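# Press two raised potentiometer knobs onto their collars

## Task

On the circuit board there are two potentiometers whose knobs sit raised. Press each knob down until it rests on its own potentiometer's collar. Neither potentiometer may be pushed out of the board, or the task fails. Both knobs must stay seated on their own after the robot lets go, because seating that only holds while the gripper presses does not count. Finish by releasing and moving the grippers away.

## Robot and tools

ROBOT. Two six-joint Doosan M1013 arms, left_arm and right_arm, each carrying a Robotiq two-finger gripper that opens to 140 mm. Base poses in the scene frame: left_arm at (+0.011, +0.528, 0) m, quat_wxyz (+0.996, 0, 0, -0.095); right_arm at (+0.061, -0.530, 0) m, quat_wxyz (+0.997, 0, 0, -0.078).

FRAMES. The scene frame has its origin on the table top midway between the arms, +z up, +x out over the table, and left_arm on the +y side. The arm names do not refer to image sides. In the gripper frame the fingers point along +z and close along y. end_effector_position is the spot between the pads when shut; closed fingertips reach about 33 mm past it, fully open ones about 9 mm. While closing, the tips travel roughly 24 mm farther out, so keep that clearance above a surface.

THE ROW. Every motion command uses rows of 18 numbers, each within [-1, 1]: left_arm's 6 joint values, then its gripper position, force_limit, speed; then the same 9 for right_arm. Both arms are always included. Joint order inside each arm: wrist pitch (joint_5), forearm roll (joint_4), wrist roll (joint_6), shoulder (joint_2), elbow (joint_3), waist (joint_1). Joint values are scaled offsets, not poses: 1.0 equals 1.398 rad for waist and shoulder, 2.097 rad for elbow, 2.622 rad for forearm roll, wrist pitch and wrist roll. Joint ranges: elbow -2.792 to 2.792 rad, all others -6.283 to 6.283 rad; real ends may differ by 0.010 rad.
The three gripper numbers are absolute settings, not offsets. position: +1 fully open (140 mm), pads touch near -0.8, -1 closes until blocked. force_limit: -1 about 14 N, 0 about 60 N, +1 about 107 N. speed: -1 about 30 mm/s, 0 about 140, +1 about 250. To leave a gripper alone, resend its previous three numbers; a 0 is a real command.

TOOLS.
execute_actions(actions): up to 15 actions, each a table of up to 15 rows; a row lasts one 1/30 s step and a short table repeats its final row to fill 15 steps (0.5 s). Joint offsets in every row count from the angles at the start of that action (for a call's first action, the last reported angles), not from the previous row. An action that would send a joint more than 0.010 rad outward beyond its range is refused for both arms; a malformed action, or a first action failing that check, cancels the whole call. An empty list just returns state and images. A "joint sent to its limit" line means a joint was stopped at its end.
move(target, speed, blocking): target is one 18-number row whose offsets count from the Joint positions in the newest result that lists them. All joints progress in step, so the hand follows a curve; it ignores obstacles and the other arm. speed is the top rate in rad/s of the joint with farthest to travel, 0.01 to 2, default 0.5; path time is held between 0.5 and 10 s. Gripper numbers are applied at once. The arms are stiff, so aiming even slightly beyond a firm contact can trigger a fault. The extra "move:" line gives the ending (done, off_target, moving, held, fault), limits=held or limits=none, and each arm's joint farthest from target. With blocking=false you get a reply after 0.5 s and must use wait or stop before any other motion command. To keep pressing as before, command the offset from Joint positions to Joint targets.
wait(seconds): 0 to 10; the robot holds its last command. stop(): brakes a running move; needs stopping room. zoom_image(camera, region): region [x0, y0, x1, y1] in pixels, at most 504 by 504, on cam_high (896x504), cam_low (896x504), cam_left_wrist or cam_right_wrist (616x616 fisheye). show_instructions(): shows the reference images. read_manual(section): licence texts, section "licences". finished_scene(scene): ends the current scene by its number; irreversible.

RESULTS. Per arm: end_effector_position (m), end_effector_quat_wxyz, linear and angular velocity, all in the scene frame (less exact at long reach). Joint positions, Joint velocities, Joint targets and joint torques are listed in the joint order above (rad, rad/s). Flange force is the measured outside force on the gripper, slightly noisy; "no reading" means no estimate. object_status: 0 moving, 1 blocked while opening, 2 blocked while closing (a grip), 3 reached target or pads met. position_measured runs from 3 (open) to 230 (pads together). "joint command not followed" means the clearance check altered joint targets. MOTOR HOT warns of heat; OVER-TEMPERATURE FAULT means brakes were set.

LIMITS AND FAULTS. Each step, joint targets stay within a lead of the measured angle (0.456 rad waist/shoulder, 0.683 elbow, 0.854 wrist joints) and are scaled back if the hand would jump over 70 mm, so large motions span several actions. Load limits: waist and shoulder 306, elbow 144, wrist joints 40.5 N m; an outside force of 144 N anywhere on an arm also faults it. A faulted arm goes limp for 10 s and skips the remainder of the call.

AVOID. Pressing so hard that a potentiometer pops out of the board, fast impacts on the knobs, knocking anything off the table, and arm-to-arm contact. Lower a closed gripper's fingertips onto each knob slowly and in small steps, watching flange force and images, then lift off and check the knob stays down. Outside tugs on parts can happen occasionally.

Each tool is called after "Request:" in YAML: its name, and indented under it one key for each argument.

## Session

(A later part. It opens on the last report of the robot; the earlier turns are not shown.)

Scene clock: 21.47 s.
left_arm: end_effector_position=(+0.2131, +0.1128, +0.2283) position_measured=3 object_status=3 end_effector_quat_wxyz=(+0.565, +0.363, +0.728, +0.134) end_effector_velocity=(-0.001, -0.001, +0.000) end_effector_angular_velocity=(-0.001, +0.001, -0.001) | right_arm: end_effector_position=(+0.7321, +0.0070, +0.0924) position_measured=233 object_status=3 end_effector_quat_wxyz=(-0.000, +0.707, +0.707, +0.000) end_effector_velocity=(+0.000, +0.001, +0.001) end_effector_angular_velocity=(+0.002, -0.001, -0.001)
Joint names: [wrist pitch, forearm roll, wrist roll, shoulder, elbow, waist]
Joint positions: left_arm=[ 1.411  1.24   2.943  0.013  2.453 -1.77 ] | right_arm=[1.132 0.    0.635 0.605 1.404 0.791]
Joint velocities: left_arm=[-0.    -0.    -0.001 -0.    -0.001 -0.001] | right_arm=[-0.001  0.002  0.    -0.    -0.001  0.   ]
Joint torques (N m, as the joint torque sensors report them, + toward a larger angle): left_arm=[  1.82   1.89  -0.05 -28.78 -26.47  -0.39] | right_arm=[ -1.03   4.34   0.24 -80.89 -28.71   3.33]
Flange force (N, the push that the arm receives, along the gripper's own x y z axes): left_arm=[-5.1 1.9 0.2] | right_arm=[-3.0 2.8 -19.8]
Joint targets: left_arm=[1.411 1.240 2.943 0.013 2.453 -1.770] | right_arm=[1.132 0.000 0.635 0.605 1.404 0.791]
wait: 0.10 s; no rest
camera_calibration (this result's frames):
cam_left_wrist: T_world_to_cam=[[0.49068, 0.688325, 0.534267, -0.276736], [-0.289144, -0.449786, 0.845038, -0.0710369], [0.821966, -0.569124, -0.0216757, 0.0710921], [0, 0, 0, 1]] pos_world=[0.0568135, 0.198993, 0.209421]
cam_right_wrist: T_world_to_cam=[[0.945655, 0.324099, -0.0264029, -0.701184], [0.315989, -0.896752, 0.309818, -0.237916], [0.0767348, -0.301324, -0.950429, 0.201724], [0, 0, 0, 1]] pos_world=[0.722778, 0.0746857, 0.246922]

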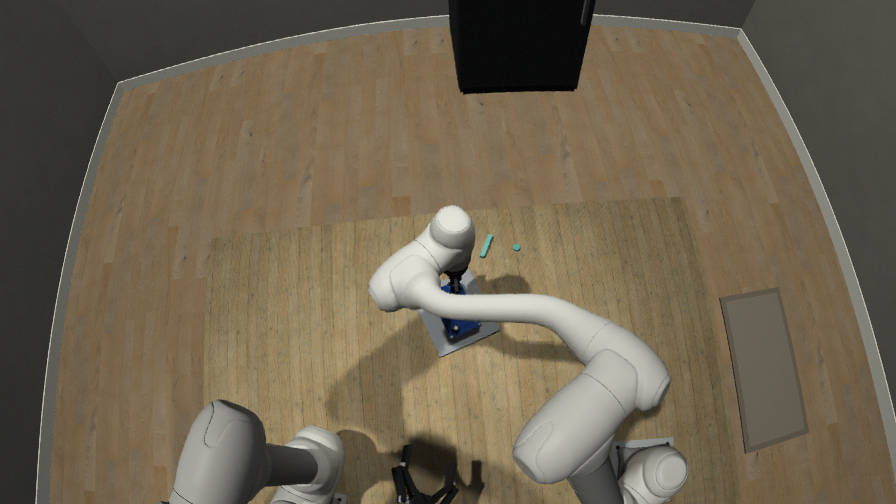

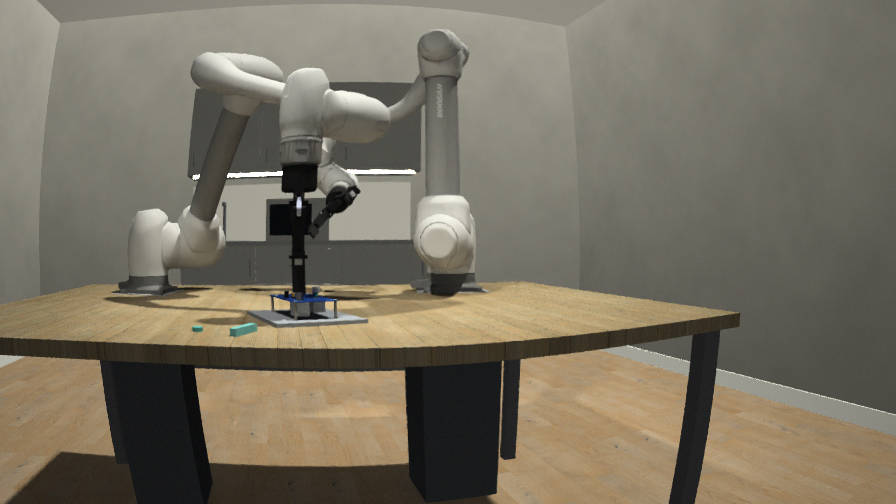

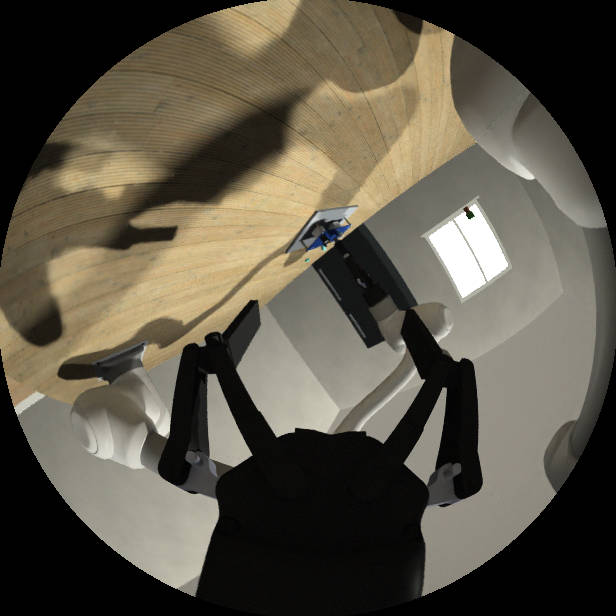

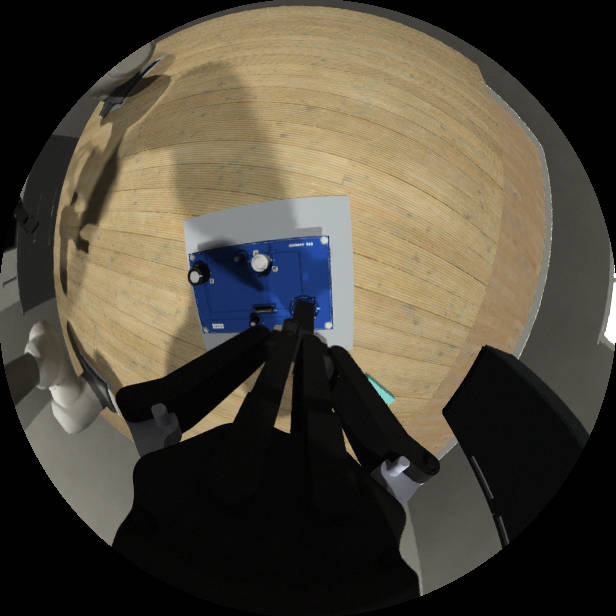

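Still on the plateau; another 0.5 mm.

Request:
execute_actions:
  actions:
    - [[0,0,0,0,0,0,1,0,0, -0.00029,0,0,0.00025,0.00019,0,-1,0,0.5]]

Request:
wait:
  seconds: 0.1

Scene clock: 22.03 s.
left_arm: end_effector_position=(+0.2131, +0.1128, +0.2283) position_measured=3 object_status=3 end_effector_quat_wxyz=(+0.565, +0.363, +0.728, +0.134) end_effector_velocity=(-0.000, -0.001, +0.000) end_effector_angular_velocity=(-0.001, +0.001, -0.000) | right_arm: end_effector_position=(+0.7321, +0.0070, +0.0919) position_measured=233 object_status=3 end_effector_quat_wxyz=(-0.000, +0.707, +0.707, +0.000) end_effector_velocity=(-0.000, +0.000, +0.000) end_effector_angular_velocity=(+0.000, +0.001, -0.001)
Joint names: [wrist pitch, forearm roll, wrist roll, shoulder, elbow, waist]
Joint positions: left_arm=[ 1.411  1.24   2.943  0.013  2.453 -1.77 ] | right_arm=[1.131 0.    0.635 0.606 1.405 0.791]
Joint velocities: left_arm=[-0.    -0.    -0.     0.    -0.001  0.   ] | right_arm=[ 0.     0.001  0.001 -0.     0.     0.   ]
Joint torques (N m, as the joint torque sensors report them, + toward a larger angle): left_arm=[  1.92   1.94   0.11 -29.76 -25.4   -0.94] | right_arm=[ -1.6    4.03   0.05 -80.98 -28.74   2.74]
Flange force (N, the push that the arm receives, along the gripper's own x y z axes): left_arm=[-6.8 -1.9 1.9] | right_arm=[-2.0 2.7 -20.4]
Joint targets: left_arm=[1.411 1.240 2.943 0.013 2.453 -1.770] | right_arm=[1.131 0.000 0.635 0.606 1.405 0.791]
camera_calibration (this result's frames):
cam_left_wrist: T_world_to_cam=[[0.49068, 0.688325, 0.534267, -0.276735], [-0.289144, -0.449786, 0.845038, -0.071037], [0.821966, -0.569123, -0.0216757, 0.0710921], [0, 0, 0, 1]] pos_world=[0.0568134, 0.198993, 0.209421]
cam_right_wrist: T_world_to_cam=[[0.945655, 0.324099, -0.0263889, -0.701204], [0.315986, -0.896755, 0.309814, -0.237758], [0.076746, -0.301315, -0.950431, 0.201244], [0, 0, 0, 1]] pos_world=[0.72278, 0.0746874, 0.246425]

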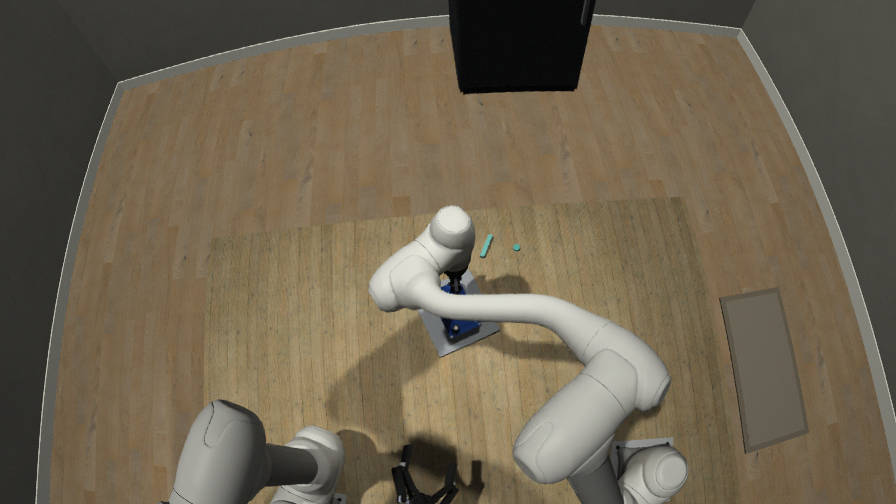

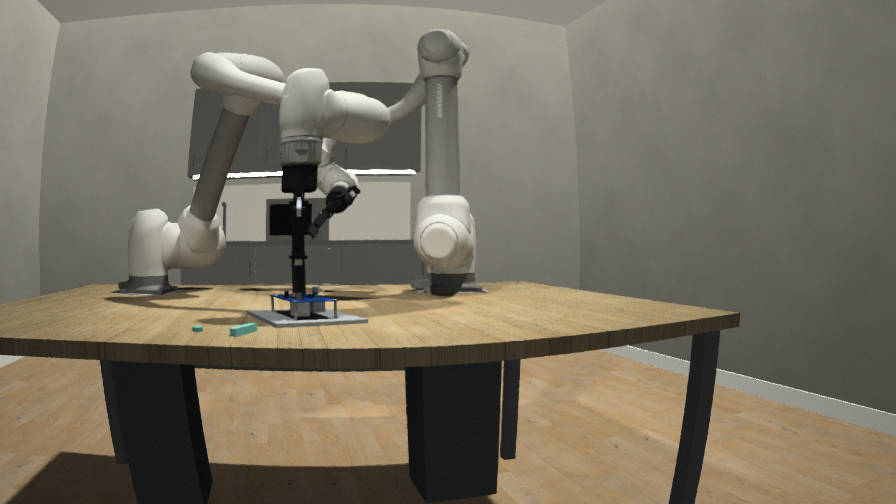

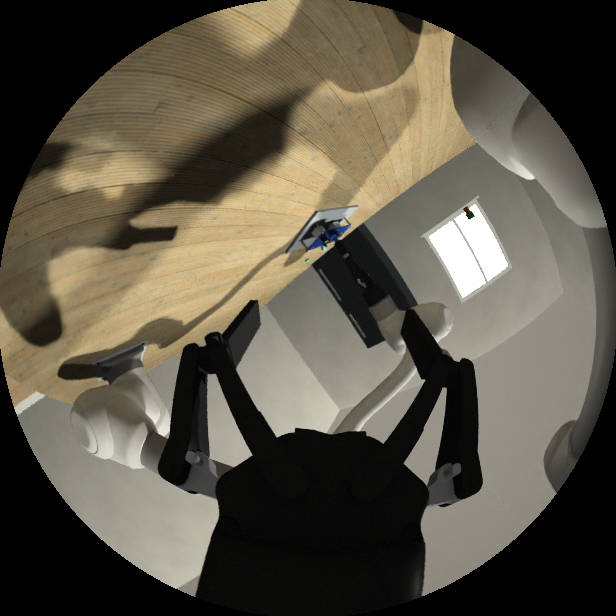

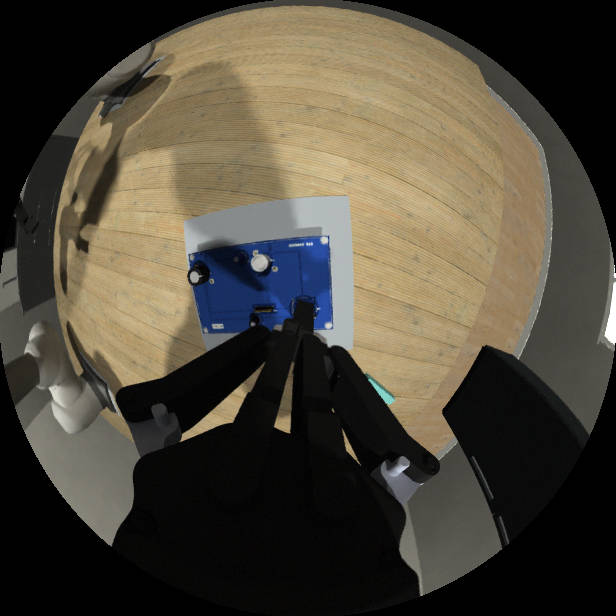

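Scene clock: 22.13 s.
left_arm: end_effector_position=(+0.2131, +0.1128, +0.2283) position_measured=3 object_status=3 end_effector_quat_wxyz=(+0.565, +0.363, +0.728, +0.134) end_effector_velocity=(+0.001, +0.001, -0.000) end_effector_angular_velocity=(+0.000, -0.000, +0.002) | right_arm: end_effector_position=(+0.7321, +0.0070, +0.0919) position_measured=233 object_status=3 end_effector_quat_wxyz=(-0.000, +0.707, +0.707, +0.000) end_effector_velocity=(+0.000, +0.000, +0.000) end_effector_angular_velocity=(-0.000, +0.000, -0.001)
Joint names: [wrist pitch, forearm roll, wrist roll, shoulder, elbow, waist]
Joint positions: left_arm=[ 1.411  1.24   2.943  0.013  2.453 -1.77 ] | right_arm=[1.131 0.    0.635 0.606 1.405 0.791]
Joint velocities: left_arm=[ 0.    -0.     0.     0.     0.     0.001] | right_arm=[ 0.    -0.     0.001  0.    -0.    -0.   ]
Joint torques (N m, as the joint torque sensors report them, + toward a larger angle): left_arm=[  1.73   1.92  -0.05 -28.41 -26.02  -1.32] | right_arm=[ -1.05   4.57   0.01 -82.77 -28.17   2.39]
Flange force (N, the push that the arm receives, along the gripper's own x y z axes): left_arm=[-7.1 2.7 2.2] | right_arm=[0.6 5.3 -18.8]
Joint targets: left_arm=[1.411 1.240 2.943 0.013 2.453 -1.770] | right_arm=[1.131 0.000 0.635 0.606 1.405 0.791]
wait: 0.10 s; no rest
camera_calibration (this result's frames):
cam_left_wrist: T_world_to_cam=[[0.49068, 0.688325, 0.534267, -0.276735], [-0.289144, -0.449786, 0.845038, -0.071037], [0.821966, -0.569123, -0.0216757, 0.071092], [0, 0, 0, 1]] pos_world=[0.0568134, 0.198993, 0.209421]
cam_right_wrist: T_world_to_cam=[[0.945655, 0.324099, -0.0263898, -0.701204], [0.315986, -0.896754, 0.309814, -0.237757], [0.0767454, -0.301316, -0.950431, 0.201242], [0, 0, 0, 1]] pos_world=[0.72278, 0.0746873, 0.246422]

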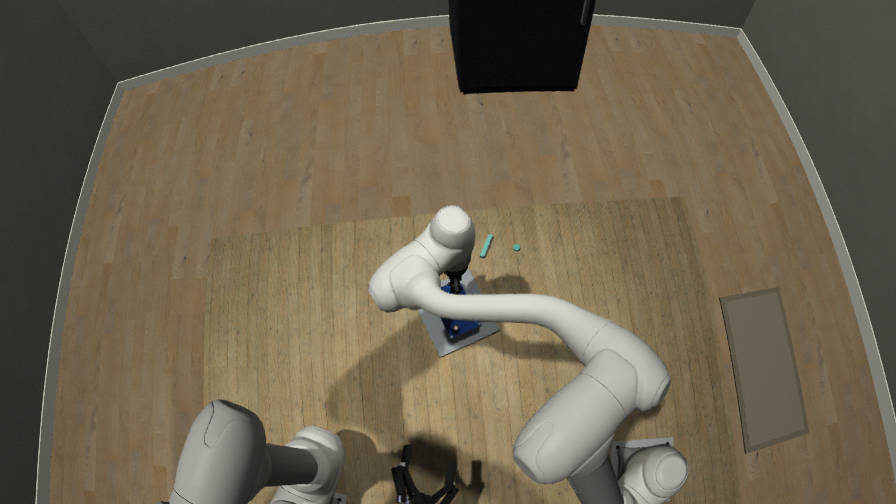

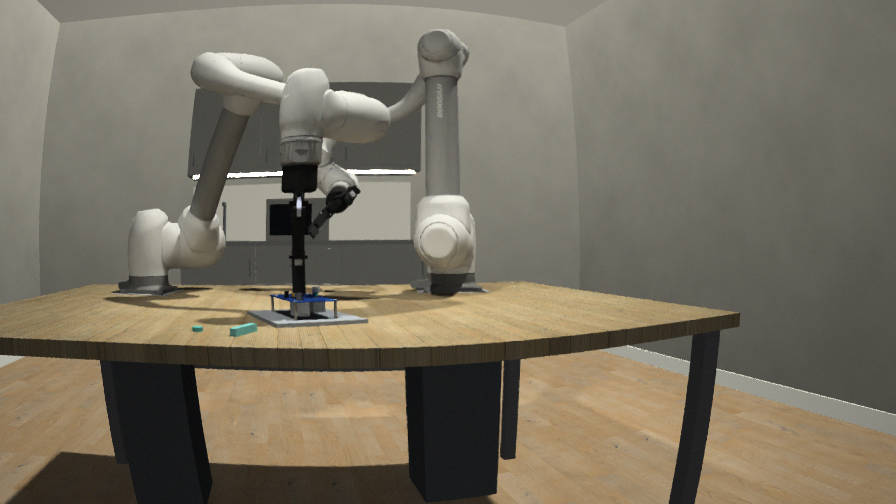

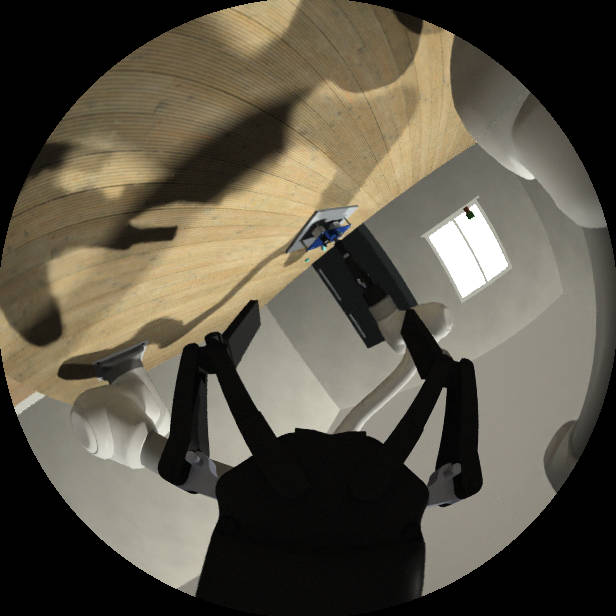

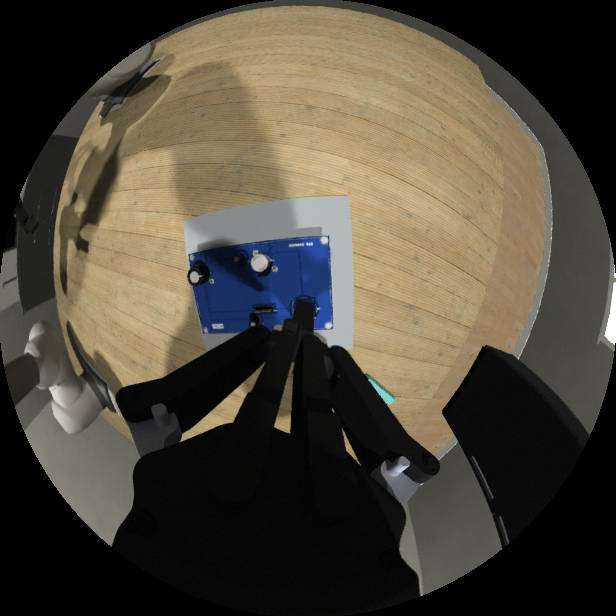

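Request:
execute_actions:
  actions:
    - [[0,0,0,0,0,0,1,0,0, -0.00029,0,0,0.00025,0.00019,0,-1,0,0.5]]

Request:
wait:
  seconds: 0.1

Scene clock: 22.80 s.
left_arm: end_effector_position=(+0.2131, +0.1128, +0.2283) position_measured=3 object_status=3 end_effector_quat_wxyz=(+0.565, +0.363, +0.728, +0.134) end_effector_velocity=(-0.000, +0.000, -0.000) end_effector_angular_velocity=(+0.000, +0.001, -0.001) | right_arm: end_effector_position=(+0.7321, +0.0070, +0.0914) position_measured=233 object_status=3 end_effector_quat_wxyz=(-0.000, +0.707, +0.707, +0.000) end_effector_velocity=(-0.001, +0.000, -0.000) end_effector_angular_velocity=(+0.001, +0.002, -0.001)
Joint names: [wrist pitch, forearm roll, wrist roll, shoulder, elbow, waist]
Joint positions: left_arm=[ 1.411  1.24   2.943  0.013  2.453 -1.77 ] | right_arm=[1.13  0.    0.635 0.606 1.405 0.791]
Joint velocities: left_arm=[-0.001 -0.     0.    -0.     0.001 -0.   ] | right_arm=[0.    0.002 0.    0.    0.    0.   ]
Joint torques (N m, as the joint torque sensors report them, + toward a larger angle): left_arm=[  1.78   1.89   0.13 -29.26 -26.25  -1.35] | right_arm=[ -1.28   4.2   -0.36 -81.1  -29.01   0.3 ]
Flange force (N, the push that the arm receives, along the gripper's own x y z axes): left_arm=[-6.0 0.3 2.9] | right_arm=[0.1 0.0 -19.6]
Joint targets: left_arm=[1.411 1.240 2.943 0.013 2.453 -1.770] | right_arm=[1.130 0.000 0.635 0.606 1.405 0.791]
camera_calibration (this result's frames):
cam_left_wrist: T_world_to_cam=[[0.49068, 0.688325, 0.534267, -0.276736], [-0.289144, -0.449786, 0.845038, -0.071037], [0.821966, -0.569123, -0.0216758, 0.071092], [0, 0, 0, 1]] pos_world=[0.0568135, 0.198993, 0.209421]
cam_right_wrist: T_world_to_cam=[[0.945655, 0.324099, -0.0263714, -0.701225], [0.315981, -0.896758, 0.309809, -0.237598], [0.07676, -0.301305, -0.950433, 0.200761], [0, 0, 0, 1]] pos_world=[0.722783, 0.0746892, 0.245928]

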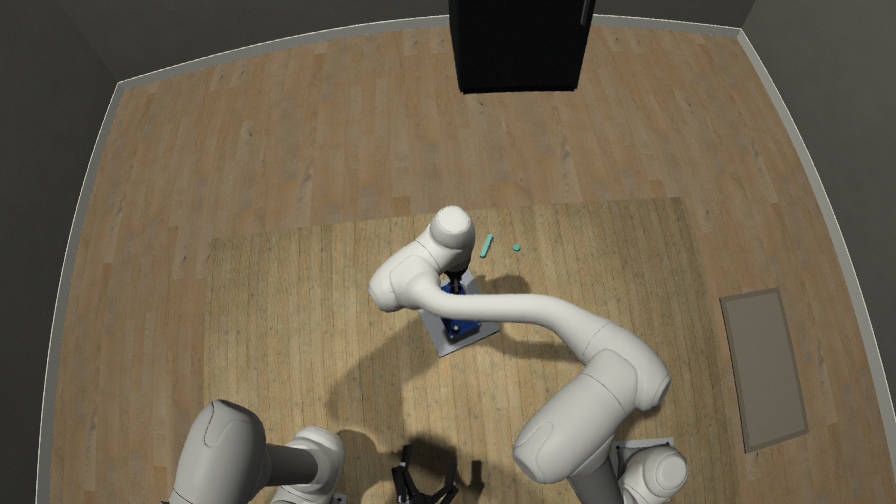

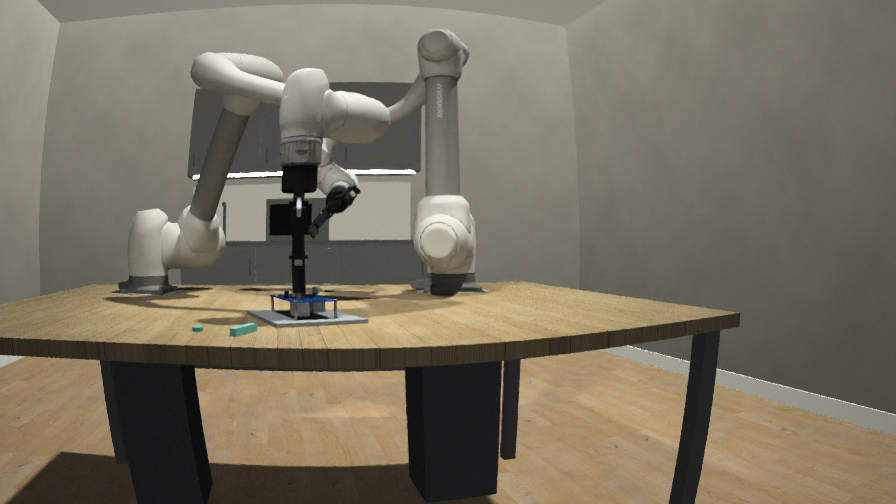

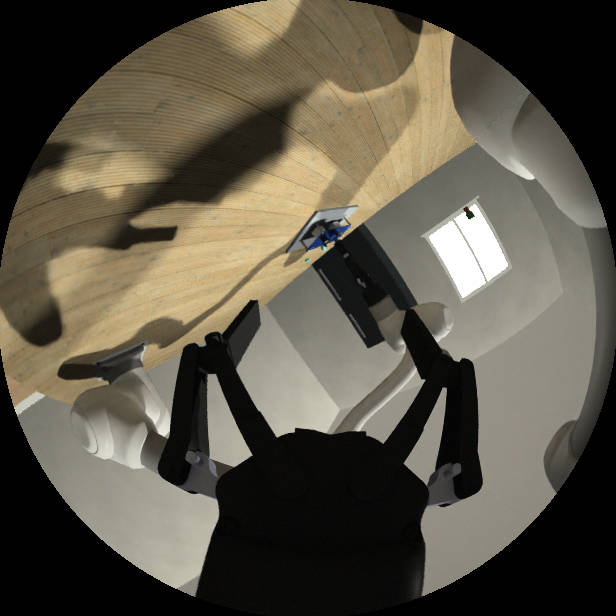

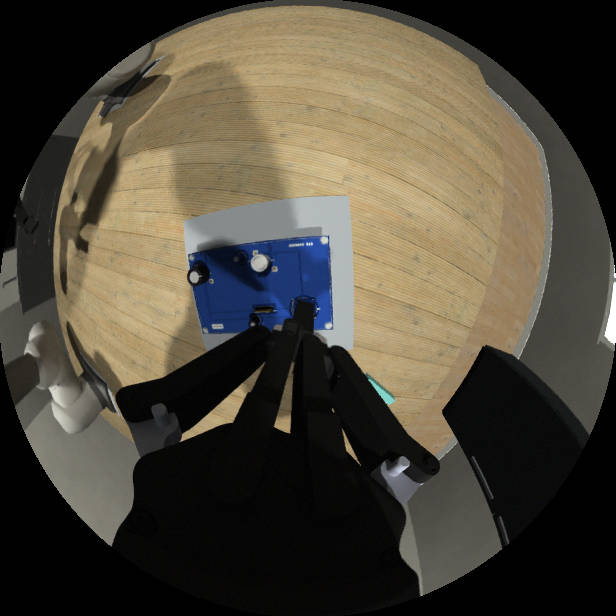

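Scene clock: 22.90 s.
left_arm: end_effector_position=(+0.2131, +0.1128, +0.2283) position_measured=3 object_status=3 end_effector_quat_wxyz=(+0.565, +0.363, +0.728, +0.134) end_effector_velocity=(-0.000, -0.001, +0.001) end_effector_angular_velocity=(-0.001, -0.000, +0.001) | right_arm: end_effector_position=(+0.7321, +0.0070, +0.0914) position_measured=233 object_status=3 end_effector_quat_wxyz=(-0.000, +0.707, +0.707, +0.000) end_effector_velocity=(+0.000, -0.000, +0.000) end_effector_angular_velocity=(-0.001, -0.000, -0.000)
Joint names: [wrist pitch, forearm roll, wrist roll, shoulder, elbow, waist]
Joint positions: left_arm=[ 1.411  1.24   2.943  0.013  2.453 -1.77 ] | right_arm=[1.13  0.    0.635 0.606 1.405 0.791]
Joint velocities: left_arm=[ 0.001  0.     0.     0.    -0.001  0.   ] | right_arm=[ 0.001 -0.001  0.001  0.    -0.    -0.   ]
Joint torques (N m, as the joint torque sensors report them, + toward a larger angle): left_arm=[  1.72   1.9   -0.04 -29.52 -26.58  -0.81] | right_arm=[ -1.43   4.12  -0.12 -79.96 -27.05   4.02]
Flange force (N, the push that the arm receives, along the gripper's own x y z axes): left_arm=[-5.2 0.2 1.5] | right_arm=[-1.5 5.5 -22.3]
Joint targets: left_arm=[1.411 1.240 2.943 0.013 2.453 -1.770] | right_arm=[1.130 0.000 0.635 0.606 1.405 0.791]
wait: 0.10 s; no rest
camera_calibration (this result's frames):
cam_left_wrist: T_world_to_cam=[[0.49068, 0.688325, 0.534267, -0.276736], [-0.289144, -0.449785, 0.845038, -0.071037], [0.821966, -0.569124, -0.0216757, 0.071092], [0, 0, 0, 1]] pos_world=[0.0568135, 0.198993, 0.209421]
cam_right_wrist: T_world_to_cam=[[0.945655, 0.324099, -0.0263742, -0.701224], [0.315981, -0.896757, 0.309809, -0.237598], [0.0767578, -0.301307, -0.950433, 0.20076], [0, 0, 0, 1]] pos_world=[0.722782, 0.0746889, 0.245924]

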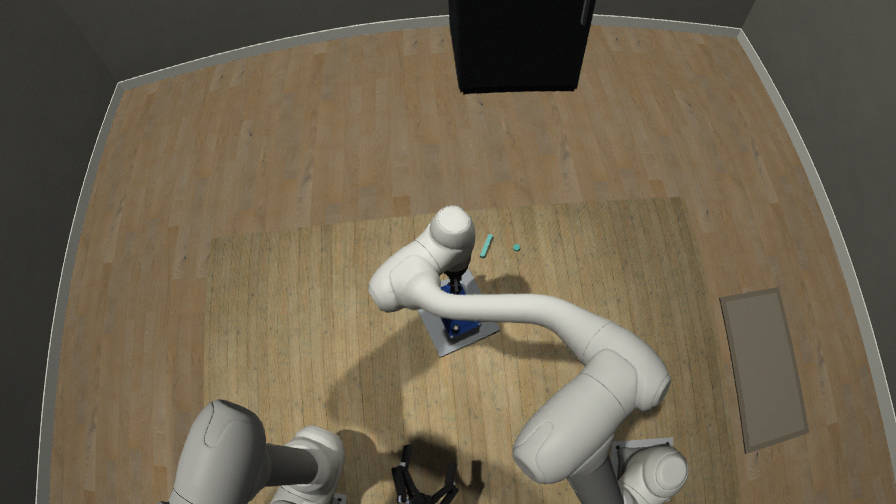

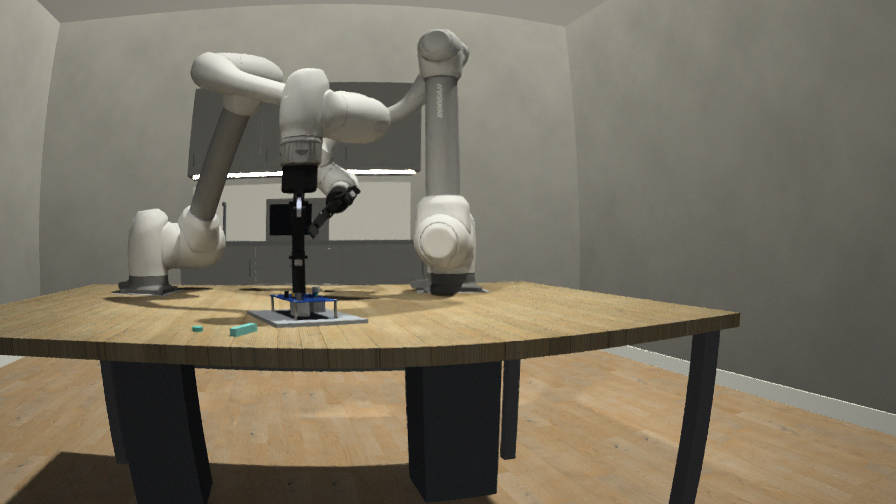

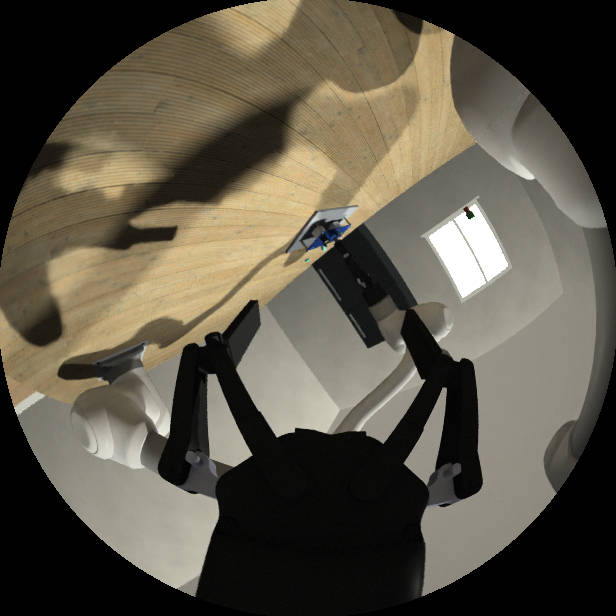

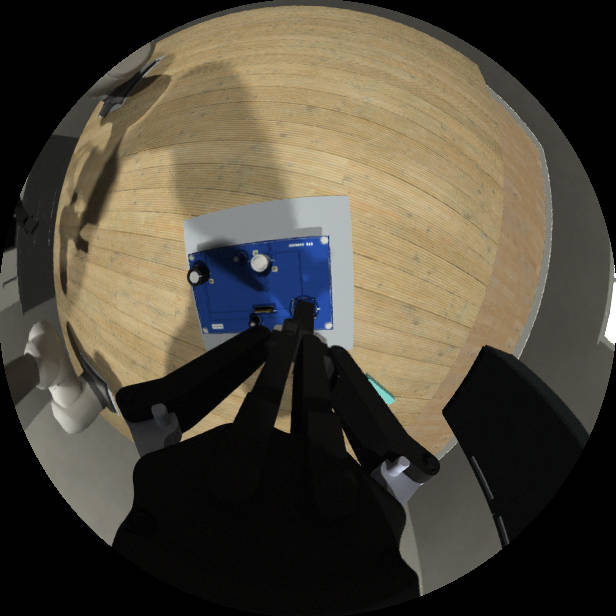

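Request:
wait:
  seconds: 0.1

Request:
wait:
  seconds: 0.1

Scene clock: 23.07 s.
left_arm: end_effector_position=(+0.2131, +0.1128, +0.2283) position_measured=3 object_status=3 end_effector_quat_wxyz=(+0.565, +0.363, +0.728, +0.134) end_effector_velocity=(+0.000, +0.000, -0.000) end_effector_angular_velocity=(+0.000, +0.001, -0.000) | right_arm: end_effector_position=(+0.7321, +0.0070, +0.0914) position_measured=233 object_status=3 end_effector_quat_wxyz=(-0.000, +0.707, +0.707, +0.000) end_effector_velocity=(+0.000, +0.000, +0.000) end_effector_angular_velocity=(-0.000, -0.001, +0.000)
Joint names: [wrist pitch, forearm roll, wrist roll, shoulder, elbow, waist]
Joint positions: left_arm=[ 1.411  1.24   2.943  0.013  2.453 -1.77 ] | right_arm=[1.13  0.    0.635 0.606 1.405 0.791]
Joint velocities: left_arm=[-0.001 -0.     0.001 -0.001  0.001  0.001] | right_arm=[-0.    -0.001  0.     0.    -0.    -0.   ]
Joint torques (N m, as the joint torque sensors report them, + toward a larger angle): left_arm=[  1.77   2.01   0.02 -29.31 -26.13  -0.96] | right_arm=[ -1.54   4.48  -0.16 -76.68 -27.76   4.46]
Flange force (N, the push that the arm receives, along the gripper's own x y z axes): left_arm=[-5.9 0.6 1.6] | right_arm=[-5.9 0.6 -24.1]
Joint targets: left_arm=[1.411 1.240 2.943 0.013 2.453 -1.770] | right_arm=[1.130 0.000 0.635 0.606 1.405 0.791]
wait: 0.10 s; no rest
camera_calibration (this result's frames):
cam_left_wrist: T_world_to_cam=[[0.49068, 0.688325, 0.534267, -0.276736], [-0.289144, -0.449786, 0.845038, -0.0710369], [0.821966, -0.569123, -0.0216755, 0.071092], [0, 0, 0, 1]] pos_world=[0.0568135, 0.198993, 0.209421]
cam_right_wrist: T_world_to_cam=[[0.945655, 0.324099, -0.0263764, -0.701223], [0.315982, -0.896757, 0.30981, -0.237598], [0.0767561, -0.301308, -0.950433, 0.200759], [0, 0, 0, 1]] pos_world=[0.722782, 0.0746888, 0.245922]

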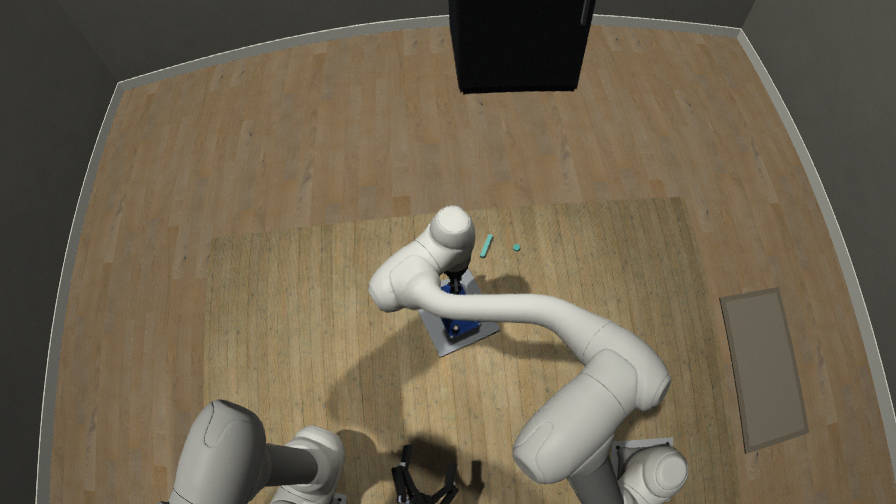

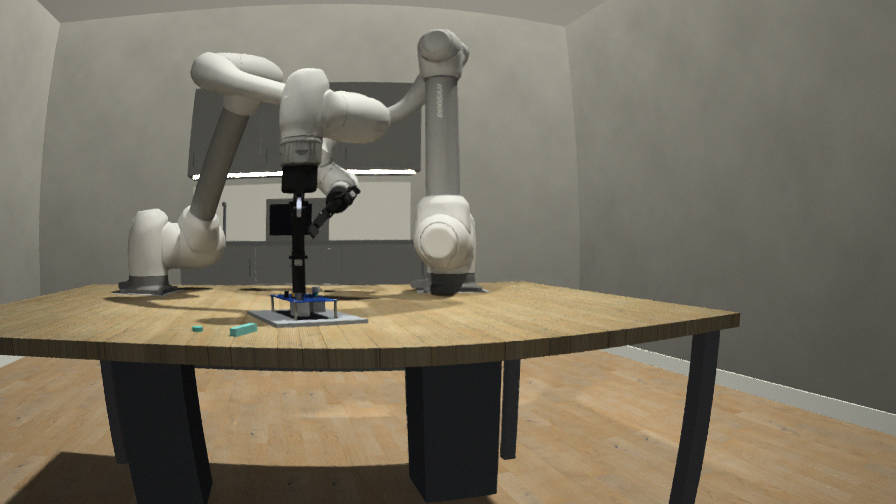

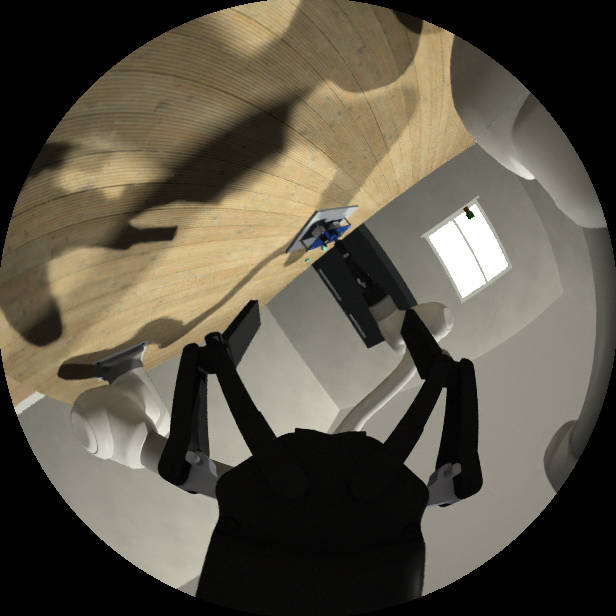

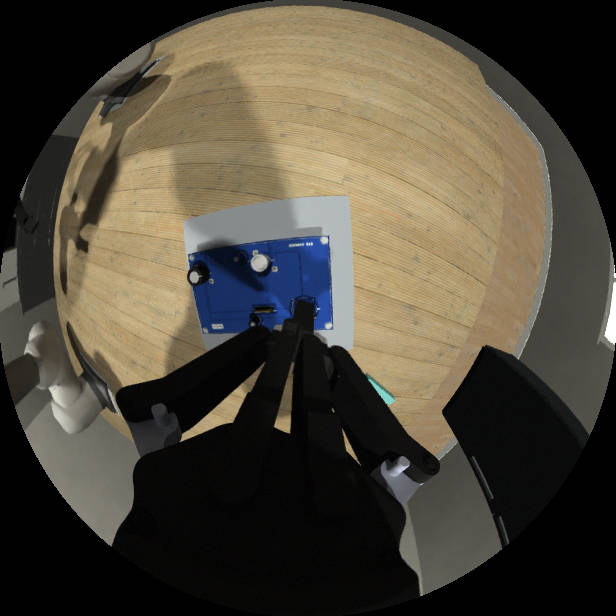

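Scene clock: 23.17 s.
left_arm: end_effector_position=(+0.2131, +0.1128, +0.2283) position_measured=3 object_status=3 end_effector_quat_wxyz=(+0.565, +0.363, +0.728, +0.134) end_effector_velocity=(-0.000, -0.000, +0.000) end_effector_angular_velocity=(-0.001, +0.000, +0.000) | right_arm: end_effector_position=(+0.7321, +0.0070, +0.0914) position_measured=233 object_status=3 end_effector_quat_wxyz=(-0.000, +0.707, +0.707, +0.000) end_effector_velocity=(+0.000, +0.000, -0.000) end_effector_angular_velocity=(+0.000, -0.000, +0.000)
Joint names: [wrist pitch, forearm roll, wrist roll, shoulder, elbow, waist]
Joint positions: left_arm=[ 1.411  1.24   2.943  0.013  2.453 -1.77 ] | right_arm=[1.13  0.    0.635 0.606 1.405 0.791]
Joint velocities: left_arm=[ 0.    -0.    -0.    -0.    -0.001 -0.   ] | right_arm=[-0. -0. -0.  0. -0.  0.]
Joint torques (N m, as the joint torque sensors report them, + toward a larger angle): left_arm=[  1.87   1.98   0.05 -29.67 -26.35  -0.39] | right_arm=[ -1.71   4.2   -0.03 -78.94 -29.21   2.62]
Flange force (N, the push that the arm receives, along the gripper's own x y z axes): left_arm=[-4.7 -0.5 0.5] | right_arm=[-4.3 -0.6 -21.4]
Joint targets: left_arm=[1.411 1.240 2.943 0.013 2.453 -1.770] | right_arm=[1.130 0.000 0.635 0.606 1.405 0.791]
wait: 0.10 s; no rest
camera_calibration (this result's frames):
cam_left_wrist: T_world_to_cam=[[0.49068, 0.688325, 0.534267, -0.276736], [-0.289144, -0.449786, 0.845038, -0.071037], [0.821966, -0.569123, -0.0216756, 0.0710919], [0, 0, 0, 1]] pos_world=[0.0568135, 0.198993, 0.209421]
cam_right_wrist: T_world_to_cam=[[0.945655, 0.324099, -0.0263772, -0.701223], [0.315982, -0.896757, 0.30981, -0.237598], [0.0767554, -0.301308, -0.950432, 0.200759], [0, 0, 0, 1]] pos_world=[0.722782, 0.0746887, 0.245922]

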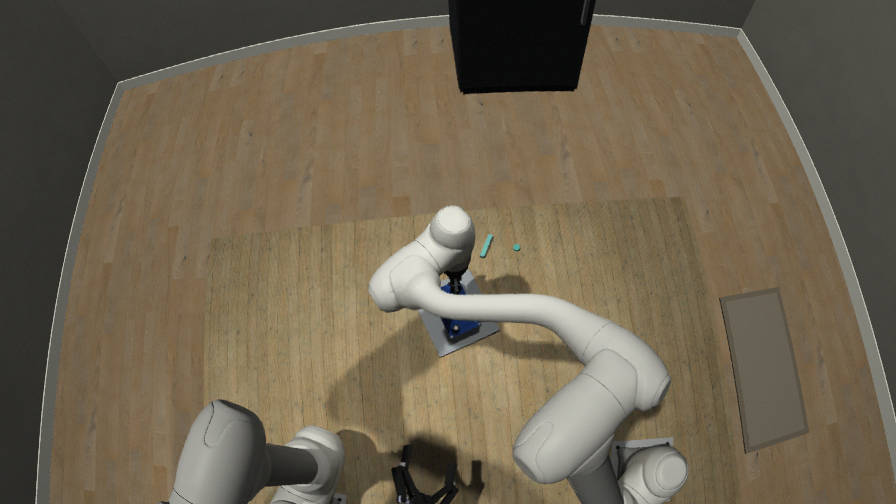

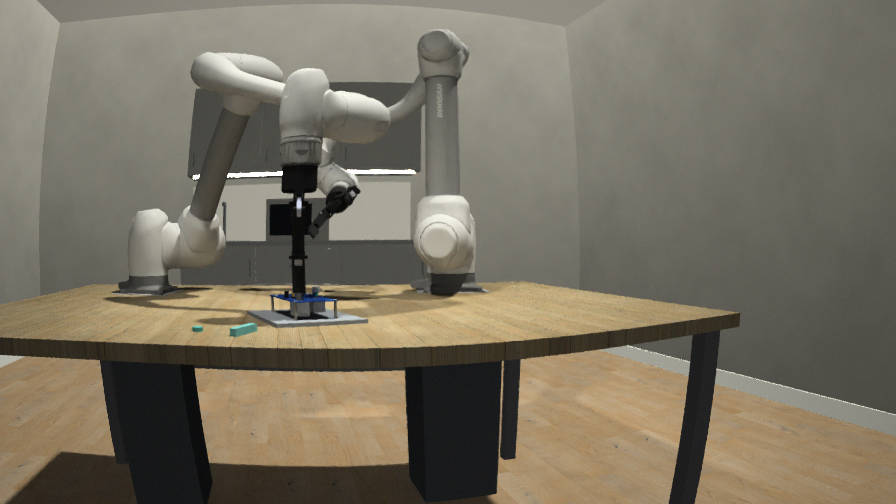

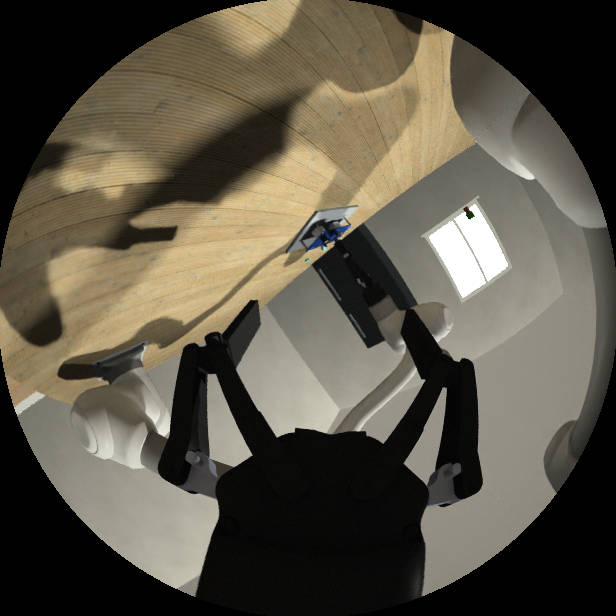

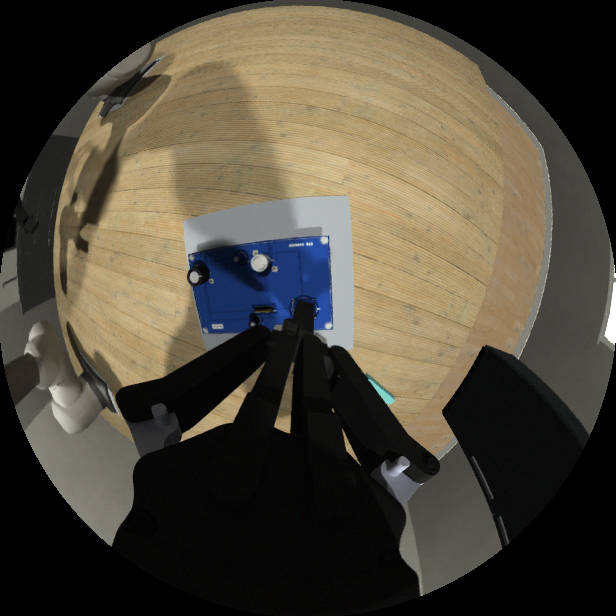

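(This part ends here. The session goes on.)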